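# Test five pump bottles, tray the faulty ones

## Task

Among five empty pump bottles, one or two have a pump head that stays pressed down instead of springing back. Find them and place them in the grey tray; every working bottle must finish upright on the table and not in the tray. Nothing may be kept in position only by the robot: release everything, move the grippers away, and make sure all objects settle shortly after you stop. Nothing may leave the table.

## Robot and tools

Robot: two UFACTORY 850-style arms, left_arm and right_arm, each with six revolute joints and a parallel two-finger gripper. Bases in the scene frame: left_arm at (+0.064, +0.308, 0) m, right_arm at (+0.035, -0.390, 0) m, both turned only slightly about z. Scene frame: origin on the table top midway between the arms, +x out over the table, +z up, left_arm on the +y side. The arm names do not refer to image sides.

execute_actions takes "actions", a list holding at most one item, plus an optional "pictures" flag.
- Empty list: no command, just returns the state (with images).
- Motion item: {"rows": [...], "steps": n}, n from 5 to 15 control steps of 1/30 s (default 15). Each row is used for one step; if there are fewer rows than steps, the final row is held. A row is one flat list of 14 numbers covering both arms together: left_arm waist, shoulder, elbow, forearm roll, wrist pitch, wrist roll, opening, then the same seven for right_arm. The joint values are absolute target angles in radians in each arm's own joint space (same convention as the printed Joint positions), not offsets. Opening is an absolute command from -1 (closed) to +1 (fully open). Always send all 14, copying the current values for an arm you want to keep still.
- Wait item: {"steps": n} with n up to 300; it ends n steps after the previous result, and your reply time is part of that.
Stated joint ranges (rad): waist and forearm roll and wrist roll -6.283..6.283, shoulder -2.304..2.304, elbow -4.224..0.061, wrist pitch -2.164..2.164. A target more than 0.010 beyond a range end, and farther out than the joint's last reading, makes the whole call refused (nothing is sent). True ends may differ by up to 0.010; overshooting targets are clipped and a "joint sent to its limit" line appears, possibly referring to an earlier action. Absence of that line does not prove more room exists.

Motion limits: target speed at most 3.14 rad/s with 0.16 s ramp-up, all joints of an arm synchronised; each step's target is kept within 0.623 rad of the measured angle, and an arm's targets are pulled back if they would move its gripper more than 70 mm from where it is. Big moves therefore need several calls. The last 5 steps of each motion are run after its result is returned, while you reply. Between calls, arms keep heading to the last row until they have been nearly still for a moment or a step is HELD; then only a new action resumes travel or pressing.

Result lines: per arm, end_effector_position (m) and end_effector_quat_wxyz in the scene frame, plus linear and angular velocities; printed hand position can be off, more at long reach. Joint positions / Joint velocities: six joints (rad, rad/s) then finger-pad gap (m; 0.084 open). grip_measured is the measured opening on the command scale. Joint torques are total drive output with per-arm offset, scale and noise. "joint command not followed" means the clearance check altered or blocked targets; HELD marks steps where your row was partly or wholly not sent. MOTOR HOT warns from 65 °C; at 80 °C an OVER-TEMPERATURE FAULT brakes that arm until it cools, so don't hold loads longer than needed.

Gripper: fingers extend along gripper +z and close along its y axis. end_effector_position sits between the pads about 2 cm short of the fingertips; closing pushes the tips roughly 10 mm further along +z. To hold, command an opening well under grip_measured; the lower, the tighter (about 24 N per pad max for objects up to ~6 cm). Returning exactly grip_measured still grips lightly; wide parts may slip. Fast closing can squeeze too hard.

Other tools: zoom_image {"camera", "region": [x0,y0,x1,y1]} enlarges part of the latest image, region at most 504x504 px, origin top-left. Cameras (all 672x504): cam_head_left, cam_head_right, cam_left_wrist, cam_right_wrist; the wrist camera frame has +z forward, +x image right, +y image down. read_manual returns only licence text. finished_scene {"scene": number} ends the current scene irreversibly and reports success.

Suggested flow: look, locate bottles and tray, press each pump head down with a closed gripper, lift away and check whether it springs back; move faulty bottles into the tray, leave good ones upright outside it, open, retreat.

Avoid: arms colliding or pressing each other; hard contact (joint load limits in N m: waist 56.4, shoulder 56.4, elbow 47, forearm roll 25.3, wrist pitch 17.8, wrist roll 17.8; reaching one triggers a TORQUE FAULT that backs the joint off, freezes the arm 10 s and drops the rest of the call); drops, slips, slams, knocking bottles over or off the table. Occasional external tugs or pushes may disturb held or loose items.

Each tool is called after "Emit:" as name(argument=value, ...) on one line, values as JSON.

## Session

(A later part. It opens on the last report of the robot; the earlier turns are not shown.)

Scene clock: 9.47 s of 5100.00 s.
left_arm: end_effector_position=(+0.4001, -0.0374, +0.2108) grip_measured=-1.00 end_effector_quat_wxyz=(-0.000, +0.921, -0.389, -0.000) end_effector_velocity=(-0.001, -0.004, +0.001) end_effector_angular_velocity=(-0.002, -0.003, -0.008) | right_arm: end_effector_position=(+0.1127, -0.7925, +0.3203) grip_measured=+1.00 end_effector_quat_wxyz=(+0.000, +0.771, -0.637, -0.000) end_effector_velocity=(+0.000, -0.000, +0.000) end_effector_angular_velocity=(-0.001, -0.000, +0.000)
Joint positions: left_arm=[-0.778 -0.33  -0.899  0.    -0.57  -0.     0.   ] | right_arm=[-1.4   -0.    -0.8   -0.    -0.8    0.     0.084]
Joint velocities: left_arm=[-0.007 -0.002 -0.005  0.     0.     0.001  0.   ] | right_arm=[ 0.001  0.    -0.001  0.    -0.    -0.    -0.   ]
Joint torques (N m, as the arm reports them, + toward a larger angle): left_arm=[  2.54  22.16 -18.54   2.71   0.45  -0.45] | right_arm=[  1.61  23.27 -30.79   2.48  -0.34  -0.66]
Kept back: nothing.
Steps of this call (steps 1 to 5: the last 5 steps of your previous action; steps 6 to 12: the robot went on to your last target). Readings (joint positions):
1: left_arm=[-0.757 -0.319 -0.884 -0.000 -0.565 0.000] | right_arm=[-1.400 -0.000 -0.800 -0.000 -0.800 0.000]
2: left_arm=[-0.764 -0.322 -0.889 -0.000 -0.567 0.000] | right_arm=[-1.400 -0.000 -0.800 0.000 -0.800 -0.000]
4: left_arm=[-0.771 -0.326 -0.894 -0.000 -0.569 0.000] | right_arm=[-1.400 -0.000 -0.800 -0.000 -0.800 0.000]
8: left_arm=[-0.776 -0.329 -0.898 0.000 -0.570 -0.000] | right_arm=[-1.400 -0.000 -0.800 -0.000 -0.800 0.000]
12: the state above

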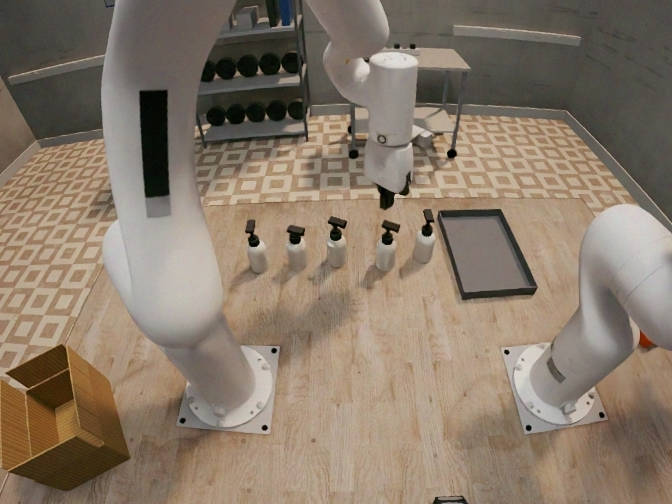

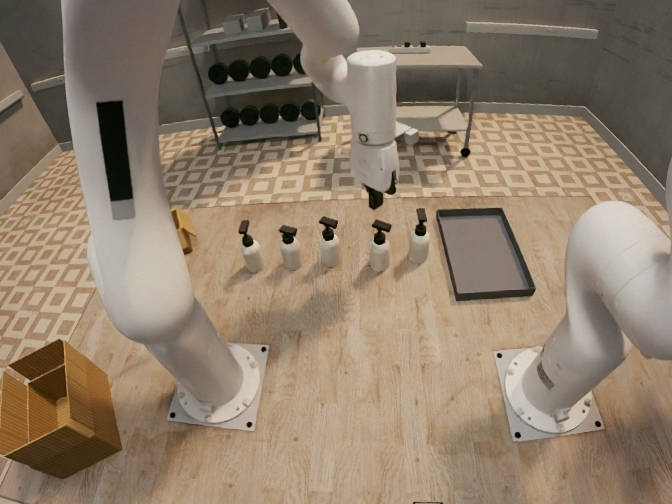

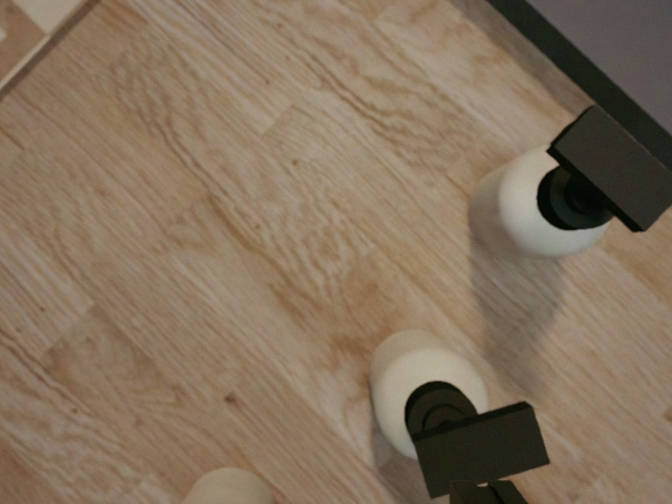

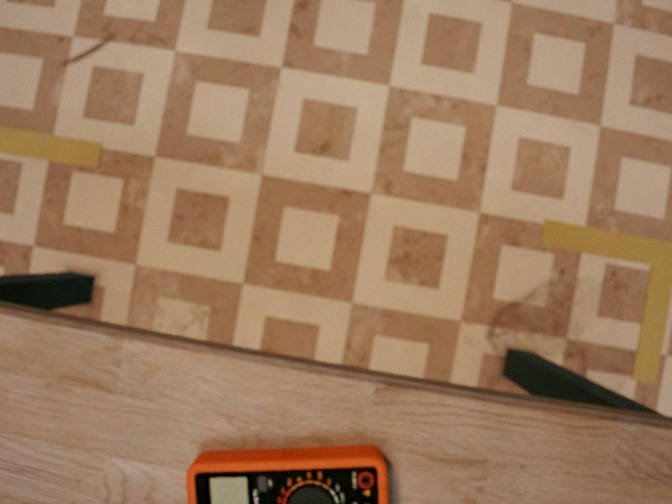

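Emit:
execute_actions(actions=[{"rows":[[-0.79,-0.40,-0.915,0,-0.515,0,-1,-1.4,0,-0.8,0,-0.8,0,1]],"steps":12}])

Emit:
execute_actions(actions=[{"rows":[[-0.79,-0.468,-0.906,0,-0.438,0,-1,-1.4,0,-0.8,0,-0.8,0,1]],"steps":15}])

Emit:
execute_actions(actions=[{"rows":[[-0.79,-0.468,-0.906,0,-0.438,0,-1,-1.4,0,-0.8,0,-0.8,0,1],[-0.79,-0.345,-0.922,0,-0.577,0,-1,-1.4,0,-0.8,0,-0.8,0,1]],"steps":15}])

Emit:
execute_actions(actions=[{"rows":[[-0.87,-0.53,-1.17,0,-0.64,0,-1,-1.4,0,-0.8,0,-0.8,0,1]],"steps":15}])

Emit:
execute_actions(actions=[{"steps":12}], pictures=true)

Emit:
zoom_image(camera="cam_head_left", region=[220,170,460,290])

Scene clock: 10.13 s of 5100.00 s.
left_arm: end_effector_position=(+0.4016, -0.0462, +0.1853) grip_measured=-1.00 end_effector_quat_wxyz=(-0.001, +0.919, -0.394, -0.002) end_effector_velocity=(+0.007, -0.022, -0.051) end_effector_angular_velocity=(-0.009, -0.009, -0.020) | right_arm: end_effector_position=(+0.1127, -0.7925, +0.3203) grip_measured=+1.00 end_effector_quat_wxyz=(+0.000, +0.771, -0.637, -0.000) end_effector_velocity=(+0.000, -0.000, +0.000) end_effector_angular_velocity=(-0.001, -0.001, -0.000)
Joint positions: left_arm=[-0.788 -0.39  -0.911 -0.    -0.524  0.     0.   ] | right_arm=[-1.4   -0.    -0.8    0.    -0.8   -0.     0.084]
Joint velocities: left_arm=[-0.02  -0.126 -0.031  0.     0.108 -0.     0.   ] | right_arm=[ 0.    -0.    -0.     0.001  0.001 -0.    -0.   ]
Joint torques (N m, as the arm reports them, + toward a larger angle): left_arm=[  0.66  28.39 -19.97   3.29   0.33  -0.14] | right_arm=[  0.49  24.8  -30.63   2.5   -0.33  -0.76]
Steps of this call (steps 1 to 13: the robot went on to your last target; steps 14 to 20: the first 7 steps of this action). Readings (joint positions):
14: left_arm=[-0.779 -0.330 -0.900 0.000 -0.570 -0.000] | right_arm=[-1.400 0.000 -0.800 0.000 -0.800 0.000]
15: left_arm=[-0.779 -0.332 -0.901 0.000 -0.567 -0.000] | right_arm=[-1.400 -0.000 -0.800 0.000 -0.800 0.000]
17: left_arm=[-0.784 -0.359 -0.908 0.000 -0.545 -0.000] | right_arm=[-1.400 -0.000 -0.800 -0.000 -0.800 0.000]
20: the state above

Scene clock: 10.63 s of 5100.00 s.
left_arm: end_effector_position=(+0.4031, -0.0489, +0.1476) grip_measured=-1.00 end_effector_quat_wxyz=(+0.000, +0.919, -0.394, +0.000) end_effector_velocity=(+0.004, -0.004, -0.015) end_effector_angular_velocity=(-0.012, -0.012, -0.001) | right_arm: end_effector_position=(+0.1127, -0.7925, +0.3203) grip_measured=+1.00 end_effector_quat_wxyz=(+0.000, +0.771, -0.637, -0.000) end_effector_velocity=(-0.000, +0.000, -0.000) end_effector_angular_velocity=(+0.001, -0.000, -0.000)
Joint positions: left_arm=[-0.79  -0.464 -0.907 -0.    -0.442  0.     0.   ] | right_arm=[-1.4   -0.    -0.8   -0.    -0.8    0.     0.084]
Joint velocities: left_arm=[-0.    -0.031 -0.002  0.001  0.047  0.     0.   ] | right_arm=[-0.  0.  0.  0. -0.  0.  0.]
Joint torques (N m, as the arm reports them, + toward a larger angle): left_arm=[  6.26  22.14 -16.63   2.27  -0.05  -0.19] | right_arm=[  1.35  23.17 -30.54   2.5   -0.41  -0.78]
Steps of this call (steps 1 to 5: the last 5 steps of your previous action; steps 6 to 15: the first 10 steps of this action). Readings (joint positions):
6: left_arm=[-0.790 -0.398 -0.915 0.000 -0.516 -0.000] | right_arm=[-1.400 -0.000 -0.800 -0.000 -0.800 0.000]
7: left_arm=[-0.790 -0.401 -0.915 0.000 -0.512 -0.000] | right_arm=[-1.400 -0.000 -0.800 0.000 -0.800 0.000]
9: left_arm=[-0.790 -0.426 -0.913 0.000 -0.482 0.000] | right_arm=[-1.400 -0.000 -0.800 0.000 -0.800 0.000]
13: left_arm=[-0.790 -0.461 -0.906 -0.000 -0.447 -0.000] | right_arm=[-1.400 -0.000 -0.800 -0.000 -0.800 0.000]
15: the state above

Scene clock: 11.13 s of 5100.00 s.
left_arm: end_effector_position=(+0.4026, -0.0484, +0.2061) grip_measured=-1.00 end_effector_quat_wxyz=(+0.001, +0.919, -0.395, +0.002) end_effector_velocity=(-0.019, +0.021, +0.054) end_effector_angular_velocity=(+0.049, +0.047, +0.002) | right_arm: end_effector_position=(+0.1127, -0.7925, +0.3203) grip_measured=+1.00 end_effector_quat_wxyz=(+0.000, +0.771, -0.637, -0.000) end_effector_velocity=(-0.001, +0.001, -0.001) end_effector_angular_velocity=(+0.002, +0.001, -0.001)
Joint positions: left_arm=[-0.79  -0.356 -0.922  0.    -0.562 -0.     0.   ] | right_arm=[-1.4    0.    -0.8    0.    -0.8    0.     0.084]
Joint velocities: left_arm=[ 0.001  0.114  0.006 -0.001 -0.176 -0.     0.   ] | right_arm=[-0.001 -0.     0.002 -0.    -0.    -0.     0.   ]
Joint torques (N m, as the arm reports them, + toward a larger angle): left_arm=[  1.33  12.91 -17.34   2.03   0.39  -0.45] | right_arm=[  1.19  24.17 -31.     2.49  -0.39  -0.78]
Steps of this call (steps 1 to 5: the last 5 steps of your previous action; steps 6 to 15: the first 10 steps of this action). Readings (joint positions):
6: left_arm=[-0.790 -0.467 -0.906 0.000 -0.439 0.000] | right_arm=[-1.400 -0.000 -0.800 -0.000 -0.800 0.000]
7: left_arm=[-0.790 -0.467 -0.906 0.000 -0.438 0.000] | right_arm=[-1.400 0.000 -0.800 0.000 -0.800 -0.000]
9: left_arm=[-0.790 -0.456 -0.906 -0.000 -0.455 -0.000] | right_arm=[-1.400 -0.000 -0.800 0.000 -0.800 0.000]
13: left_arm=[-0.790 -0.370 -0.920 0.000 -0.544 -0.000] | right_arm=[-1.400 -0.000 -0.800 -0.000 -0.800 0.000]
15: the state above

Scene clock: 11.63 s of 5100.00 s.
left_arm: end_effector_position=(+0.4211, -0.1261, +0.2043) grip_measured=-1.00 end_effector_quat_wxyz=(-0.000, +0.904, -0.427, -0.000) end_effector_velocity=(+0.021, -0.120, -0.013) end_effector_angular_velocity=(+0.006, +0.005, -0.106) | right_arm: end_effector_position=(+0.1127, -0.7925, +0.3203) grip_measured=+1.00 end_effector_quat_wxyz=(+0.000, +0.771, -0.637, -0.000) end_effector_velocity=(+0.001, +0.000, -0.000) end_effector_angular_velocity=(-0.000, -0.000, +0.001)
Joint positions: left_arm=[-0.861 -0.51  -1.14   0.    -0.631  0.     0.   ] | right_arm=[-1.4   -0.    -0.8   -0.    -0.8    0.     0.084]
Joint velocities: left_arm=[-0.106 -0.248 -0.339 -0.001 -0.099  0.001  0.   ] | right_arm=[ 0.001 -0.     0.     0.     0.     0.    -0.   ]
Joint torques (N m, as the arm reports them, + toward a larger angle): left_arm=[  5.98  36.47 -16.7    2.21  -0.02  -0.13] | right_arm=[  1.08  23.47 -30.83   2.79  -0.35  -0.79]
Steps of this call (steps 1 to 5: the last 5 steps of your previous action; steps 6 to 15: the first 10 steps of this action). Readings (joint positions):
6: left_arm=[-0.790 -0.347 -0.921 -0.000 -0.575 -0.000] | right_arm=[-1.400 -0.000 -0.800 -0.000 -0.800 0.000]
7: left_arm=[-0.791 -0.349 -0.924 -0.000 -0.577 -0.000] | right_arm=[-1.400 0.000 -0.800 -0.000 -0.800 -0.000]
9: left_arm=[-0.802 -0.375 -0.962 -0.000 -0.588 -0.000] | right_arm=[-1.400 0.000 -0.800 0.000 -0.800 -0.000]
13: left_arm=[-0.849 -0.482 -1.104 0.000 -0.622 0.000] | right_arm=[-1.400 0.000 -0.800 0.000 -0.800 0.000]
15: the state above

Scene clock: 12.03 s of 5100.00 s.
left_arm: end_effector_position=(+0.4232, -0.1362, +0.2040) grip_measured=-1.00 end_effector_quat_wxyz=(-0.000, +0.902, -0.431, -0.000) end_effector_velocity=(+0.000, -0.002, -0.001) end_effector_angular_velocity=(-0.001, -0.001, -0.002) | right_arm: end_effector_position=(+0.1127, -0.7925, +0.3203) grip_measured=+1.00 end_effector_quat_wxyz=(+0.000, +0.771, -0.637, -0.000) end_effector_velocity=(-0.000, -0.000, -0.000) end_effector_angular_velocity=(+0.000, +0.000, -0.000)
Joint positions: left_arm=[-0.87  -0.529 -1.169 -0.    -0.64  -0.     0.   ] | right_arm=[-1.4   -0.    -0.8   -0.    -0.8   -0.     0.084]
Joint velocities: left_arm=[-0.002 -0.004 -0.005 -0.     0.001 -0.     0.   ] | right_arm=[-0.001 -0.    -0.    -0.    -0.    -0.    -0.   ]
Joint torques (N m, as the arm reports them, + toward a larger angle): left_arm=[  3.8   24.84 -19.67   1.28   0.36  -0.11] | right_arm=[  1.53  23.14 -30.66   2.32  -0.38  -0.71]
Kept back: nothing.
Steps of this call (steps 1 to 5: the last 5 steps of your previous action; steps 6 to 12: the robot went on to your last target). Readings (joint positions):
1: left_arm=[-0.864 -0.516 -1.149 -0.000 -0.634 0.000] | right_arm=[-1.400 -0.000 -0.800 0.000 -0.800 -0.000]
2: left_arm=[-0.866 -0.520 -1.156 -0.000 -0.636 0.000] | right_arm=[-1.400 0.000 -0.800 -0.000 -0.800 0.000]
4: left_arm=[-0.868 -0.525 -1.163 -0.000 -0.638 0.000] | right_arm=[-1.400 0.000 -0.800 0.000 -0.800 0.000]
8: left_arm=[-0.869 -0.528 -1.168 -0.000 -0.640 -0.000] | right_arm=[-1.400 -0.000 -0.800 -0.000 -0.800 -0.000]
12: the state above

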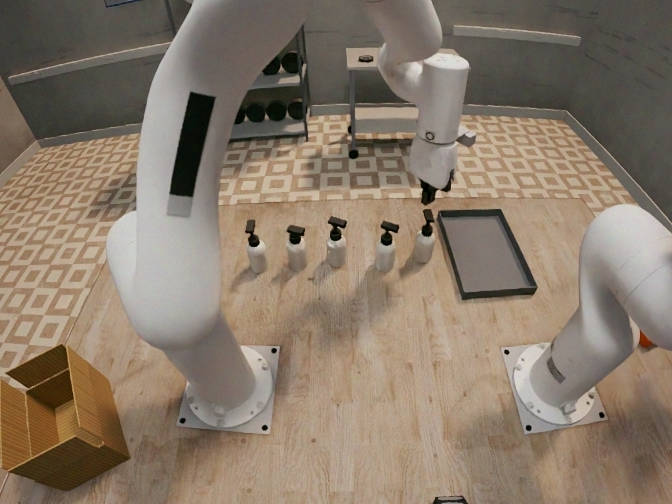

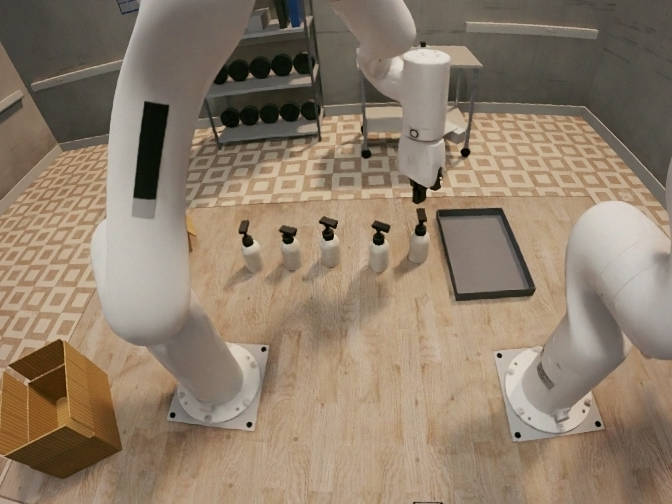

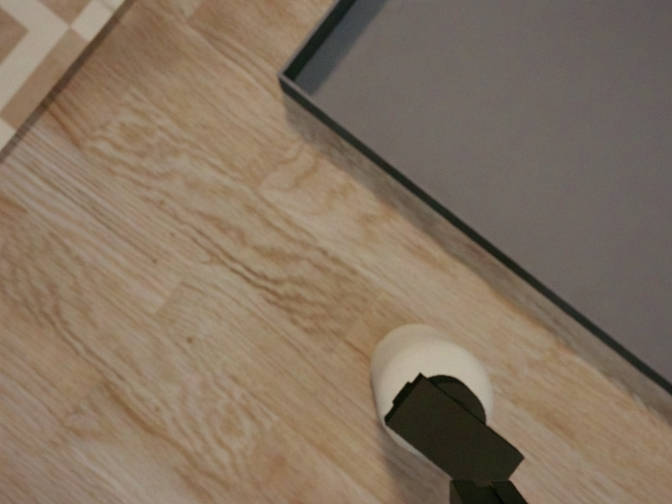

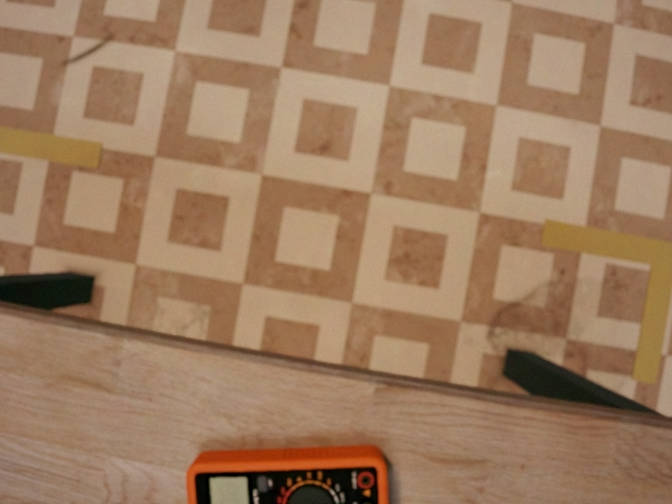

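Region (220, 170, 460, 290) of cam_head_left's 672x504 image, scaled by 2.100, with more detail than that image has.

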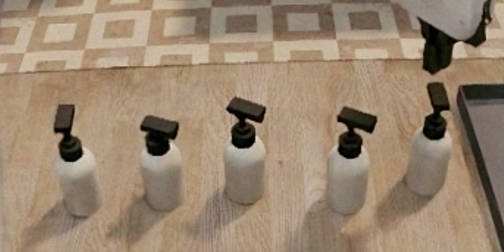

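Emit:
execute_actions(actions=[{"rows":[[-0.885,-0.59,-1.198,0,-0.608,0,-1,-1.4,0,-0.8,0,-0.8,0,1]],"steps":12}])

Emit:
execute_actions(actions=[{"rows":[[-0.885,-0.644,-1.189,0,-0.545,0,-1,-1.4,0,-0.8,0,-0.8,0,1]],"steps":15}])

Emit:
execute_actions(actions=[{"rows":[[-0.885,-0.644,-1.189,0,-0.545,0,-1,-1.4,0,-0.8,0,-0.8,0,1],[-0.885,-0.54,-1.206,0,-0.666,0,-1,-1.4,0,-0.8,0,-0.8,0,1]],"steps":15}])

Emit:
execute_actions(actions=[{"rows":[[-0.08,0.0,-0.53,0,-0.53,0,-1,-1.4,0,-0.8,0,-0.8,0,1]],"steps":15}])

Emit:
execute_actions(actions=[{"steps":42}], pictures=true)

Emit:
zoom_image(camera="cam_head_left", region=[220,170,460,290])

Scene clock: 12.67 s of 5100.00 s.
left_arm: end_effector_position=(+0.4229, -0.1481, +0.1819) grip_measured=-1.00 end_effector_quat_wxyz=(-0.001, +0.900, -0.437, -0.001) end_effector_velocity=(+0.003, -0.027, -0.038) end_effector_angular_velocity=(-0.008, -0.007, -0.025) | right_arm: end_effector_position=(+0.1127, -0.7925, +0.3203) grip_measured=+1.00 end_effector_quat_wxyz=(+0.000, +0.771, -0.637, -0.000) end_effector_velocity=(+0.000, +0.000, -0.000) end_effector_angular_velocity=(+0.001, +0.000, -0.000)
Joint positions: left_arm=[-0.883 -0.583 -1.193 -0.    -0.613  0.     0.   ] | right_arm=[-1.4    0.    -0.8    0.    -0.8   -0.     0.084]
Joint velocities: left_arm=[-0.025 -0.1   -0.053  0.     0.057 -0.     0.   ] | right_arm=[ 0.     0.     0.001  0.    -0.001  0.     0.   ]
Joint torques (N m, as the arm reports them, + toward a larger angle): left_arm=[  2.15  33.31 -20.94   2.91   0.62  -0.17] | right_arm=[  1.9   23.51 -31.08   2.32  -0.41  -0.69]
Steps of this call (steps 1 to 12: the robot went on to your last target; steps 13 to 19: the first 7 steps of this action). Readings (joint positions):
13: left_arm=[-0.870 -0.530 -1.170 -0.000 -0.640 -0.000] | right_arm=[-1.400 -0.000 -0.800 -0.000 -0.800 0.000]
14: left_arm=[-0.871 -0.532 -1.172 0.000 -0.638 -0.000] | right_arm=[-1.400 -0.000 -0.800 0.000 -0.800 -0.000]
16: left_arm=[-0.877 -0.557 -1.185 0.000 -0.624 -0.000] | right_arm=[-1.400 -0.000 -0.800 -0.000 -0.800 -0.000]
19: the state above

Scene clock: 13.17 s of 5100.00 s.
left_arm: end_effector_position=(+0.4235, -0.1507, +0.1468) grip_measured=-1.00 end_effector_quat_wxyz=(-0.000, +0.899, -0.438, -0.000) end_effector_velocity=(+0.003, -0.005, -0.011) end_effector_angular_velocity=(-0.014, -0.011, -0.001) | right_arm: end_effector_position=(+0.1127, -0.7925, +0.3203) grip_measured=+1.00 end_effector_quat_wxyz=(+0.000, +0.771, -0.637, -0.000) end_effector_velocity=(-0.000, -0.000, +0.000) end_effector_angular_velocity=(-0.000, +0.000, -0.001)
Joint positions: left_arm=[-0.885 -0.641 -1.189 -0.    -0.549 -0.     0.   ] | right_arm=[-1.4   -0.    -0.8    0.    -0.8   -0.     0.084]
Joint velocities: left_arm=[-0.001 -0.02  -0.003 -0.     0.035  0.     0.   ] | right_arm=[-0.     0.    -0.    -0.001 -0.     0.001  0.   ]
Joint torques (N m, as the arm reports them, + toward a larger angle): left_arm=[  3.21  25.4  -17.56   1.82   0.87  -0.13] | right_arm=[  1.45  22.56 -31.     2.97  -0.35  -0.81]
Steps of this call (steps 1 to 5: the last 5 steps of your previous action; steps 6 to 15: the first 10 steps of this action). Readings (joint positions):
6: left_arm=[-0.885 -0.589 -1.198 0.000 -0.608 -0.000] | right_arm=[-1.400 0.000 -0.800 0.000 -0.800 0.000]
7: left_arm=[-0.885 -0.591 -1.198 0.000 -0.605 -0.000] | right_arm=[-1.400 -0.000 -0.800 0.000 -0.800 0.000]
9: left_arm=[-0.885 -0.613 -1.196 0.000 -0.578 0.000] | right_arm=[-1.400 0.000 -0.800 -0.000 -0.800 0.000]
13: left_arm=[-0.885 -0.639 -1.189 -0.000 -0.552 -0.000] | right_arm=[-1.400 -0.000 -0.800 -0.000 -0.800 -0.000]
15: the state above

Scene clock: 13.67 s of 5100.00 s.
left_arm: end_effector_position=(+0.4238, -0.1511, +0.2072) grip_measured=-1.00 end_effector_quat_wxyz=(+0.001, +0.899, -0.438, +0.002) end_effector_velocity=(-0.018, +0.023, +0.041) end_effector_angular_velocity=(+0.063, +0.050, +0.001) | right_arm: end_effector_position=(+0.1127, -0.7925, +0.3203) grip_measured=+1.00 end_effector_quat_wxyz=(+0.000, +0.771, -0.637, -0.000) end_effector_velocity=(-0.000, +0.000, -0.000) end_effector_angular_velocity=(+0.001, +0.001, +0.001)
Joint positions: left_arm=[-0.885 -0.548 -1.206  0.    -0.653  0.     0.   ] | right_arm=[-1.4   -0.    -0.8    0.    -0.8   -0.     0.084]
Joint velocities: left_arm=[ 0.     0.078  0.012 -0.001 -0.146  0.     0.   ] | right_arm=[ 0.     0.     0.001 -0.001 -0.    -0.     0.   ]
Joint torques (N m, as the arm reports them, + toward a larger angle): left_arm=[  6.86  21.72 -18.43   1.94   0.24  -0.35] | right_arm=[  1.35  22.83 -30.64   2.66  -0.41  -0.71]
Steps of this call (steps 1 to 5: the last 5 steps of your previous action; steps 6 to 15: the first 10 steps of this action). Readings (joint positions):
6: left_arm=[-0.885 -0.643 -1.190 -0.000 -0.546 -0.000] | right_arm=[-1.400 0.000 -0.800 0.000 -0.800 0.000]
7: left_arm=[-0.885 -0.643 -1.190 -0.000 -0.546 -0.000] | right_arm=[-1.400 -0.000 -0.800 -0.000 -0.800 -0.000]
9: left_arm=[-0.885 -0.633 -1.189 -0.000 -0.561 0.000] | right_arm=[-1.400 0.000 -0.800 0.000 -0.800 -0.000]
13: left_arm=[-0.885 -0.559 -1.205 0.000 -0.639 0.000] | right_arm=[-1.400 -0.000 -0.800 -0.000 -0.800 0.000]
15: the state above

Scene clock: 14.17 s of 5100.00 s.
left_arm: end_effector_position=(+0.4558, -0.0426, +0.2241) grip_measured=-1.00 end_effector_quat_wxyz=(+0.001, +0.934, -0.357, +0.002) end_effector_velocity=(+0.096, +0.423, +0.030) end_effector_angular_velocity=(+0.000, +0.000, +0.721) | right_arm: end_effector_position=(+0.1127, -0.7925, +0.3203) grip_measured=+1.00 end_effector_quat_wxyz=(+0.000, +0.771, -0.637, -0.000) end_effector_velocity=(-0.000, -0.001, +0.000) end_effector_angular_velocity=(-0.002, -0.000, -0.000)
Joint positions: left_arm=[-0.709 -0.401 -1.034  0.    -0.63  -0.     0.   ] | right_arm=[-1.4   -0.    -0.8   -0.    -0.8    0.     0.084]
Joint velocities: left_arm=[ 0.721  0.5    0.622 -0.     0.122 -0.     0.   ] | right_arm=[-0.001  0.    -0.001 -0.     0.001 -0.    -0.   ]
Joint torques (N m, as the arm reports them, + toward a larger angle): left_arm=[  2.03  22.02 -19.33   2.89   0.35  -0.19] | right_arm=[  1.44  23.41 -30.84   2.57  -0.36  -0.72]
Steps of this call (steps 1 to 5: the last 5 steps of your previous action; steps 6 to 15: the first 10 steps of this action). Readings (joint positions):
6: left_arm=[-0.885 -0.542 -1.205 -0.000 -0.664 0.000] | right_arm=[-1.400 -0.000 -0.800 -0.000 -0.800 0.000]
7: left_arm=[-0.883 -0.539 -1.202 -0.000 -0.664 0.000] | right_arm=[-1.400 -0.000 -0.800 -0.000 -0.800 -0.000]
9: left_arm=[-0.851 -0.511 -1.168 -0.000 -0.656 0.000] | right_arm=[-1.400 0.000 -0.800 0.000 -0.800 -0.000]
13: left_arm=[-0.756 -0.435 -1.077 0.000 -0.638 0.000] | right_arm=[-1.400 0.000 -0.800 -0.000 -0.800 -0.000]
15: the state above

Scene clock: 15.57 s of 5100.00 s.
left_arm: end_effector_position=(+0.4068, +0.2735, +0.2178) grip_measured=-1.00 end_effector_quat_wxyz=(+0.000, +0.999, -0.051, +0.000) end_effector_velocity=(-0.001, -0.000, -0.000) end_effector_angular_velocity=(-0.000, +0.001, +0.001) | right_arm: end_effector_position=(+0.1127, -0.7925, +0.3203) grip_measured=+1.00 end_effector_quat_wxyz=(+0.000, +0.771, -0.637, -0.000) end_effector_velocity=(-0.000, -0.000, -0.000) end_effector_angular_velocity=(-0.001, +0.000, -0.001)
Joint positions: left_arm=[-0.08 -0.   -0.53 -0.   -0.53  0.    0.  ] | right_arm=[-1.4   -0.    -0.8   -0.    -0.8    0.     0.084]
Joint velocities: left_arm=[ 0.     0.     0.001 -0.001  0.    -0.     0.   ] | right_arm=[-0.001  0.     0.    -0.     0.001  0.     0.   ]
Joint torques (N m, as the arm reports them, + toward a larger angle): left_arm=[  4.54  12.55 -17.89   2.64   0.01  -0.4 ] | right_arm=[  1.12  24.07 -31.02   2.54  -0.38  -0.79]
Kept back: nothing.
Steps of this call (steps 1 to 5: the last 5 steps of your previous action; steps 6 to 42: the robot went on to your last target). Readings (joint positions):
1: left_arm=[-0.685 -0.385 -1.014 0.000 -0.626 -0.000] | right_arm=[-1.400 0.000 -0.800 -0.000 -0.800 0.000]
2: left_arm=[-0.660 -0.369 -0.994 0.000 -0.622 -0.000] | right_arm=[-1.400 0.000 -0.800 0.000 -0.800 0.000]
4: left_arm=[-0.610 -0.337 -0.954 0.000 -0.614 -0.000] | right_arm=[-1.400 -0.000 -0.800 0.000 -0.800 -0.000]
8: left_arm=[-0.508 -0.272 -0.872 0.000 -0.598 -0.000] | right_arm=[-1.400 -0.000 -0.800 -0.000 -0.800 -0.000]
42: the state above

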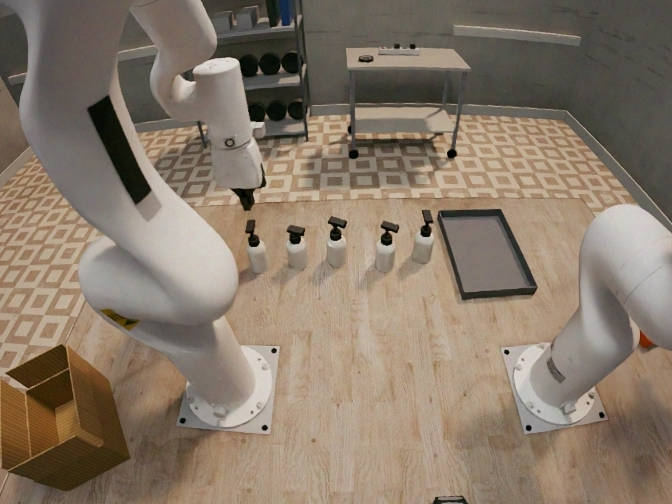

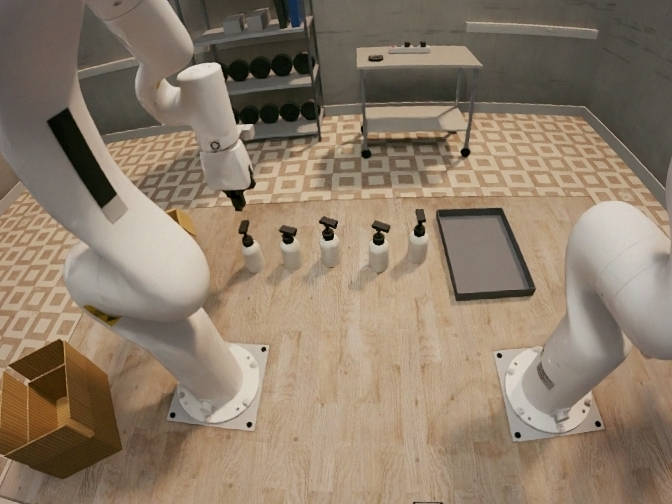

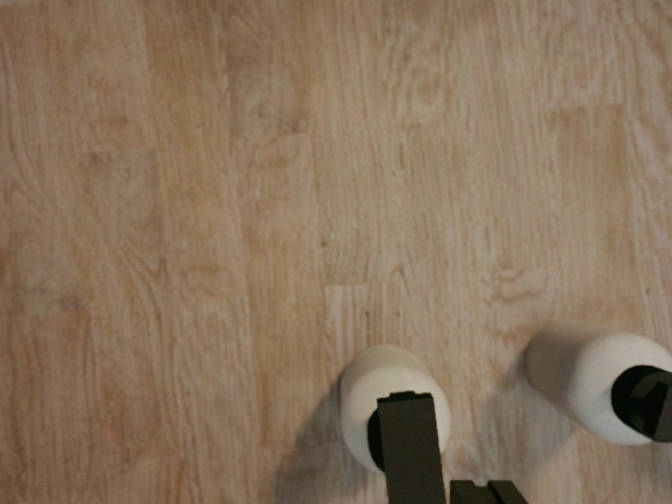

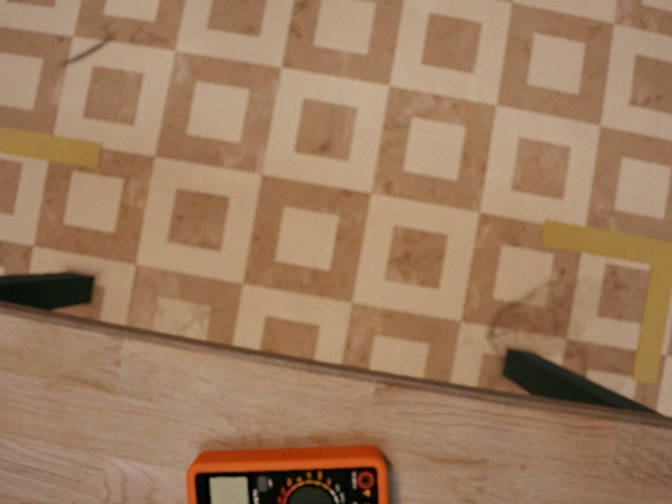

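Region (220, 170, 460, 290) of cam_head_left's 672x504 image, scaled by 2.100, with more detail than that image has.

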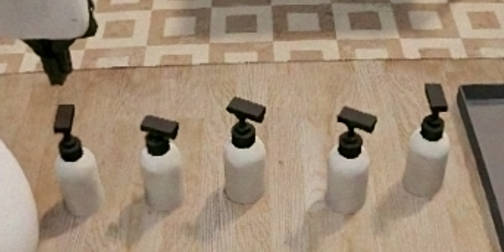

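Emit:
execute_actions(actions=[{"rows":[[-0.048,-0.09,-0.51,0,-0.42,0,-1,-1.4,0,-0.8,0,-0.8,0,1]],"steps":12}])

Emit:
execute_actions(actions=[{"rows":[[-0.048,-0.177,-0.498,0,-0.321,0,-1,-1.4,0,-0.8,0,-0.8,0,1]],"steps":15}])

Emit:
execute_actions(actions=[{"rows":[[-0.048,-0.177,-0.498,0,-0.321,0,-1,-1.4,0,-0.8,0,-0.8,0,1],[-0.048,0.02,-0.535,0,-0.555,0,-1,-1.4,0,-0.8,0,-0.8,0,1]],"steps":15}])

Emit:
execute_actions(actions=[{"rows":[[-0.34,-0.06,-0.596,0,-0.536,-1.57,0.3,-1.4,0,-0.8,0,-0.8,0,1]],"steps":15}])

Emit:
execute_actions(actions=[{"steps":20}], pictures=true)

Emit:
zoom_image(camera="cam_head_left", region=[220,170,460,290])

Scene clock: 16.27 s of 5100.00 s.
left_arm: end_effector_position=(+0.4073, +0.2824, +0.1865) grip_measured=-1.00 end_effector_quat_wxyz=(-0.000, +0.999, -0.038, -0.002) end_effector_velocity=(-0.003, +0.027, -0.092) end_effector_angular_velocity=(+0.001, +0.011, +0.076) | right_arm: end_effector_position=(+0.1127, -0.7925, +0.3203) grip_measured=+1.00 end_effector_quat_wxyz=(+0.000, +0.771, -0.637, -0.000) end_effector_velocity=(-0.000, -0.000, +0.000) end_effector_angular_velocity=(-0.001, -0.000, -0.001)
Joint positions: left_arm=[-0.054 -0.074 -0.513 -0.    -0.443 -0.     0.   ] | right_arm=[-1.4   -0.    -0.8   -0.    -0.8   -0.     0.084]
Joint velocities: left_arm=[ 0.076 -0.219  0.053  0.     0.261 -0.     0.   ] | right_arm=[-0.001  0.    -0.001  0.    -0.     0.001  0.   ]
Joint torques (N m, as the arm reports them, + toward a larger angle): left_arm=[  4.43  21.6  -22.34   1.67   0.15  -0.09] | right_arm=[  0.46  23.88 -31.1    2.84  -0.34  -0.72]
Steps of this call (steps 1 to 14: the robot went on to your last target; steps 15 to 21: the first 7 steps of this action). Readings (joint positions):
15: left_arm=[-0.080 -0.000 -0.530 -0.000 -0.530 0.000] | right_arm=[-1.400 -0.000 -0.800 0.000 -0.800 -0.000]
16: left_arm=[-0.079 -0.002 -0.530 -0.000 -0.526 0.000] | right_arm=[-1.400 -0.000 -0.800 -0.000 -0.800 0.000]
18: left_arm=[-0.069 -0.029 -0.525 0.000 -0.491 0.000] | right_arm=[-1.400 -0.000 -0.800 -0.000 -0.800 -0.000]
21: the state above

Scene clock: 16.77 s of 5100.00 s.
left_arm: end_effector_position=(+0.4082, +0.2844, +0.1485) grip_measured=-1.00 end_effector_quat_wxyz=(-0.000, +0.999, -0.035, -0.000) end_effector_velocity=(+0.003, +0.000, -0.018) end_effector_angular_velocity=(-0.001, -0.014, -0.000) | right_arm: end_effector_position=(+0.1127, -0.7925, +0.3203) grip_measured=+1.00 end_effector_quat_wxyz=(+0.000, +0.771, -0.637, -0.000) end_effector_velocity=(+0.000, +0.001, -0.000) end_effector_angular_velocity=(+0.001, +0.000, +0.001)
Joint positions: left_arm=[-0.048 -0.172 -0.499 -0.    -0.328  0.     0.   ] | right_arm=[-1.4   -0.    -0.8   -0.    -0.8   -0.     0.084]
Joint velocities: left_arm=[ 0.001 -0.049  0.005  0.001  0.068  0.     0.   ] | right_arm=[ 0.001  0.     0.001 -0.     0.     0.     0.   ]
Joint torques (N m, as the arm reports them, + toward a larger angle): left_arm=[  1.33  12.39 -15.8    1.89   0.31  -0.42] | right_arm=[  1.4   23.5  -31.01   2.56  -0.31  -0.75]
Steps of this call (steps 1 to 5: the last 5 steps of your previous action; steps 6 to 15: the first 10 steps of this action). Readings (joint positions):
6: left_arm=[-0.049 -0.088 -0.511 0.000 -0.422 0.000] | right_arm=[-1.400 0.000 -0.800 -0.000 -0.800 0.000]
7: left_arm=[-0.049 -0.090 -0.510 0.000 -0.418 0.000] | right_arm=[-1.400 0.000 -0.800 -0.000 -0.800 0.000]
9: left_arm=[-0.048 -0.119 -0.507 0.000 -0.384 0.000] | right_arm=[-1.400 -0.000 -0.800 -0.000 -0.800 0.000]
13: left_arm=[-0.048 -0.167 -0.499 -0.000 -0.335 -0.000] | right_arm=[-1.400 0.000 -0.800 -0.000 -0.800 0.000]
15: the state above

Scene clock: 17.27 s of 5100.00 s.
left_arm: end_effector_position=(+0.4104, +0.2843, +0.2157) grip_measured=-1.00 end_effector_quat_wxyz=(+0.000, +0.999, -0.035, +0.003) end_effector_velocity=(-0.023, +0.001, +0.139) end_effector_angular_velocity=(+0.002, +0.026, -0.001) | right_arm: end_effector_position=(+0.1127, -0.7925, +0.3203) grip_measured=+1.00 end_effector_quat_wxyz=(+0.000, +0.771, -0.637, -0.000) end_effector_velocity=(+0.000, +0.000, -0.000) end_effector_angular_velocity=(+0.001, -0.001, -0.001)
Joint positions: left_arm=[-0.048 -0.007 -0.531  0.    -0.517  0.     0.   ] | right_arm=[-1.4    0.    -0.8   -0.    -0.8   -0.     0.084]
Joint velocities: left_arm=[-0.     0.346 -0.058  0.001 -0.43  -0.     0.   ] | right_arm=[ 0.    -0.     0.     0.001  0.    -0.     0.   ]
Joint torques (N m, as the arm reports them, + toward a larger angle): left_arm=[  3.06  -3.06 -14.1    2.04   0.33  -0.33] | right_arm=[  1.51  23.83 -30.92   2.83  -0.41  -0.74]
Steps of this call (steps 1 to 5: the last 5 steps of your previous action; steps 6 to 15: the first 10 steps of this action). Readings (joint positions):
6: left_arm=[-0.048 -0.176 -0.498 0.000 -0.322 0.000] | right_arm=[-1.400 -0.000 -0.800 -0.000 -0.800 0.000]
7: left_arm=[-0.048 -0.176 -0.498 0.000 -0.322 0.000] | right_arm=[-1.400 0.000 -0.800 -0.000 -0.800 0.000]
9: left_arm=[-0.048 -0.165 -0.500 -0.000 -0.338 -0.000] | right_arm=[-1.400 -0.000 -0.800 -0.000 -0.800 0.000]
13: left_arm=[-0.048 -0.046 -0.523 0.000 -0.474 -0.000] | right_arm=[-1.400 0.000 -0.800 0.000 -0.800 0.000]
15: the state above

Scene clock: 17.77 s of 5100.00 s.
left_arm: end_effector_position=(+0.4126, +0.2179, +0.2217) grip_measured=+0.29 end_effector_quat_wxyz=(-0.000, +0.995, +0.104, -0.000) end_effector_velocity=(-0.004, -0.292, -0.018) end_effector_angular_velocity=(+0.002, -0.002, +1.941) | right_arm: end_effector_position=(+0.1127, -0.7925, +0.3203) grip_measured=+1.00 end_effector_quat_wxyz=(+0.000, +0.771, -0.637, -0.000) end_effector_velocity=(-0.000, +0.000, -0.000) end_effector_angular_velocity=(+0.001, +0.001, +0.000)
Joint positions: left_arm=[-0.232 -0.032 -0.573 -0.    -0.542 -0.462  0.056] | right_arm=[-1.4   -0.    -0.8   -0.    -0.8   -0.     0.084]
Joint velocities: left_arm=[-0.789 -0.21  -0.165  0.001  0.046 -2.73   0.005] | right_arm=[ 0.    -0.     0.001 -0.    -0.     0.001  0.   ]
Joint torques (N m, as the arm reports them, + toward a larger angle): left_arm=[  7.12  13.72 -18.34   2.57   0.14  -0.42] | right_arm=[  1.33  23.25 -30.9    2.69  -0.36  -0.79]
Steps of this call (steps 1 to 5: the last 5 steps of your previous action; steps 6 to 15: the first 10 steps of this action). Readings (joint positions):
6: left_arm=[-0.048 0.016 -0.534 -0.000 -0.551 -0.000] | right_arm=[-1.400 0.000 -0.800 -0.000 -0.800 0.000]
7: left_arm=[-0.049 0.016 -0.534 -0.000 -0.552 -0.004] | right_arm=[-1.400 -0.000 -0.800 0.000 -0.800 -0.000]
9: left_arm=[-0.067 0.013 -0.538 0.000 -0.552 -0.043] | right_arm=[-1.400 0.000 -0.800 -0.000 -0.800 0.000]
13: left_arm=[-0.175 -0.016 -0.561 -0.000 -0.546 -0.290] | right_arm=[-1.400 -0.000 -0.800 -0.000 -0.800 0.000]
15: the state above

Scene clock: 18.43 s of 5100.00 s.
left_arm: end_effector_position=(+0.4098, +0.1777, +0.2192) grip_measured=+0.29 end_effector_quat_wxyz=(+0.000, +0.824, +0.566, +0.000) end_effector_velocity=(-0.001, -0.001, -0.000) end_effector_angular_velocity=(+0.001, +0.001, +0.049) | right_arm: end_effector_position=(+0.1127, -0.7925, +0.3203) grip_measured=+1.00 end_effector_quat_wxyz=(+0.000, +0.771, -0.637, -0.000) end_effector_velocity=(-0.000, +0.000, -0.000) end_effector_angular_velocity=(+0.001, -0.000, -0.001)
Joint positions: left_arm=[-0.34  -0.06  -0.596  0.    -0.536 -1.565  0.056] | right_arm=[-1.4    0.    -0.8    0.    -0.8   -0.     0.084]
Joint velocities: left_arm=[-0.003 -0.    -0.     0.    -0.001 -0.052 -0.   ] | right_arm=[-0.     0.     0.     0.    -0.001  0.     0.   ]
Joint torques (N m, as the arm reports them, + toward a larger angle): left_arm=[  0.67  11.19 -19.99   2.07   0.19  -0.21] | right_arm=[  0.53  23.28 -30.67   2.5   -0.39  -0.72]
Kept back: nothing.
Steps of this call (steps 1 to 5: the last 5 steps of your previous action; steps 6 to 20: the robot went on to your last target). Readings (joint positions):
1: left_arm=[-0.257 -0.038 -0.578 -0.000 -0.541 -0.556] | right_arm=[-1.400 0.000 -0.800 0.000 -0.800 0.000]
2: left_arm=[-0.278 -0.044 -0.583 -0.000 -0.540 -0.651] | right_arm=[-1.400 -0.000 -0.800 0.000 -0.800 -0.000]
4: left_arm=[-0.306 -0.051 -0.589 -0.000 -0.538 -0.842] | right_arm=[-1.400 -0.000 -0.800 -0.000 -0.800 -0.000]
8: left_arm=[-0.331 -0.057 -0.594 -0.000 -0.537 -1.223] | right_arm=[-1.400 -0.000 -0.800 0.000 -0.800 -0.000]
20: the state above

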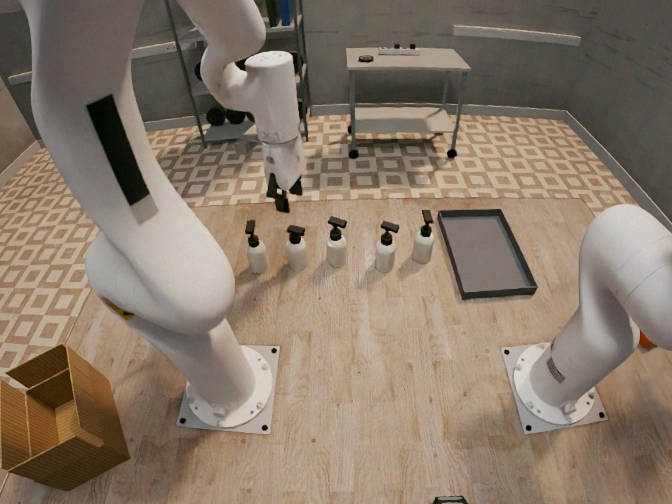

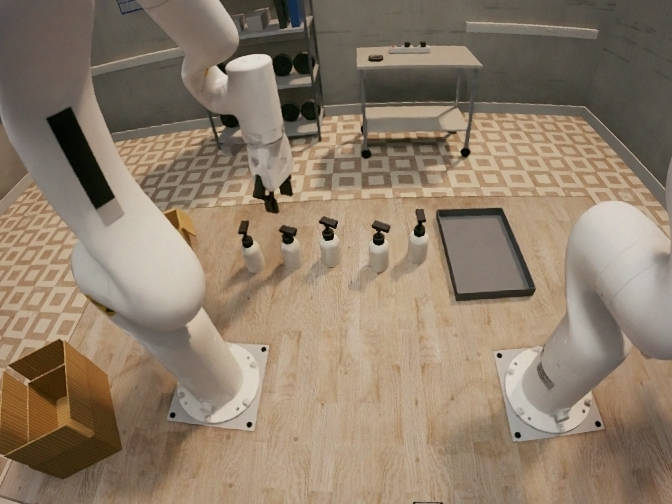

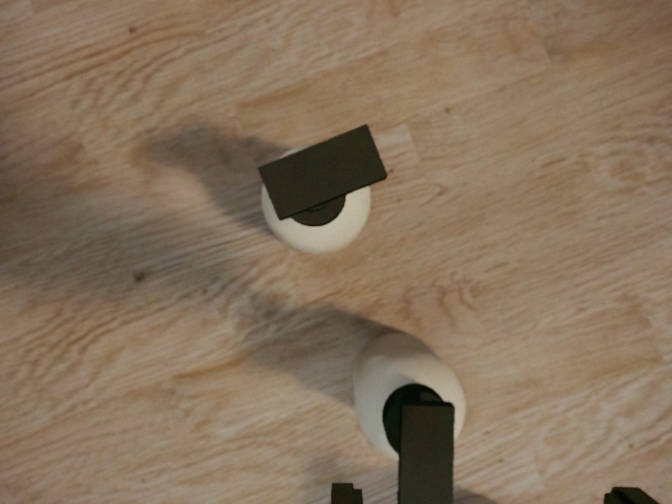

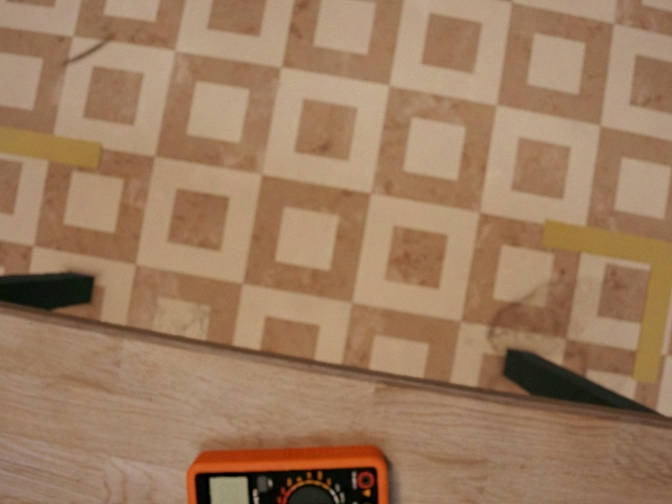

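Region (220, 170, 460, 290) of cam_head_left's 672x504 image, scaled by 2.100, with more detail than that image has.

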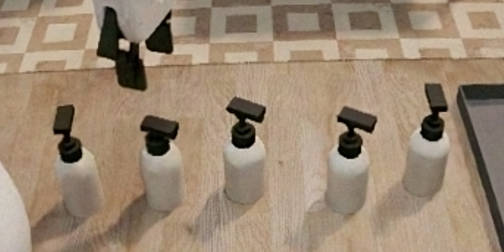

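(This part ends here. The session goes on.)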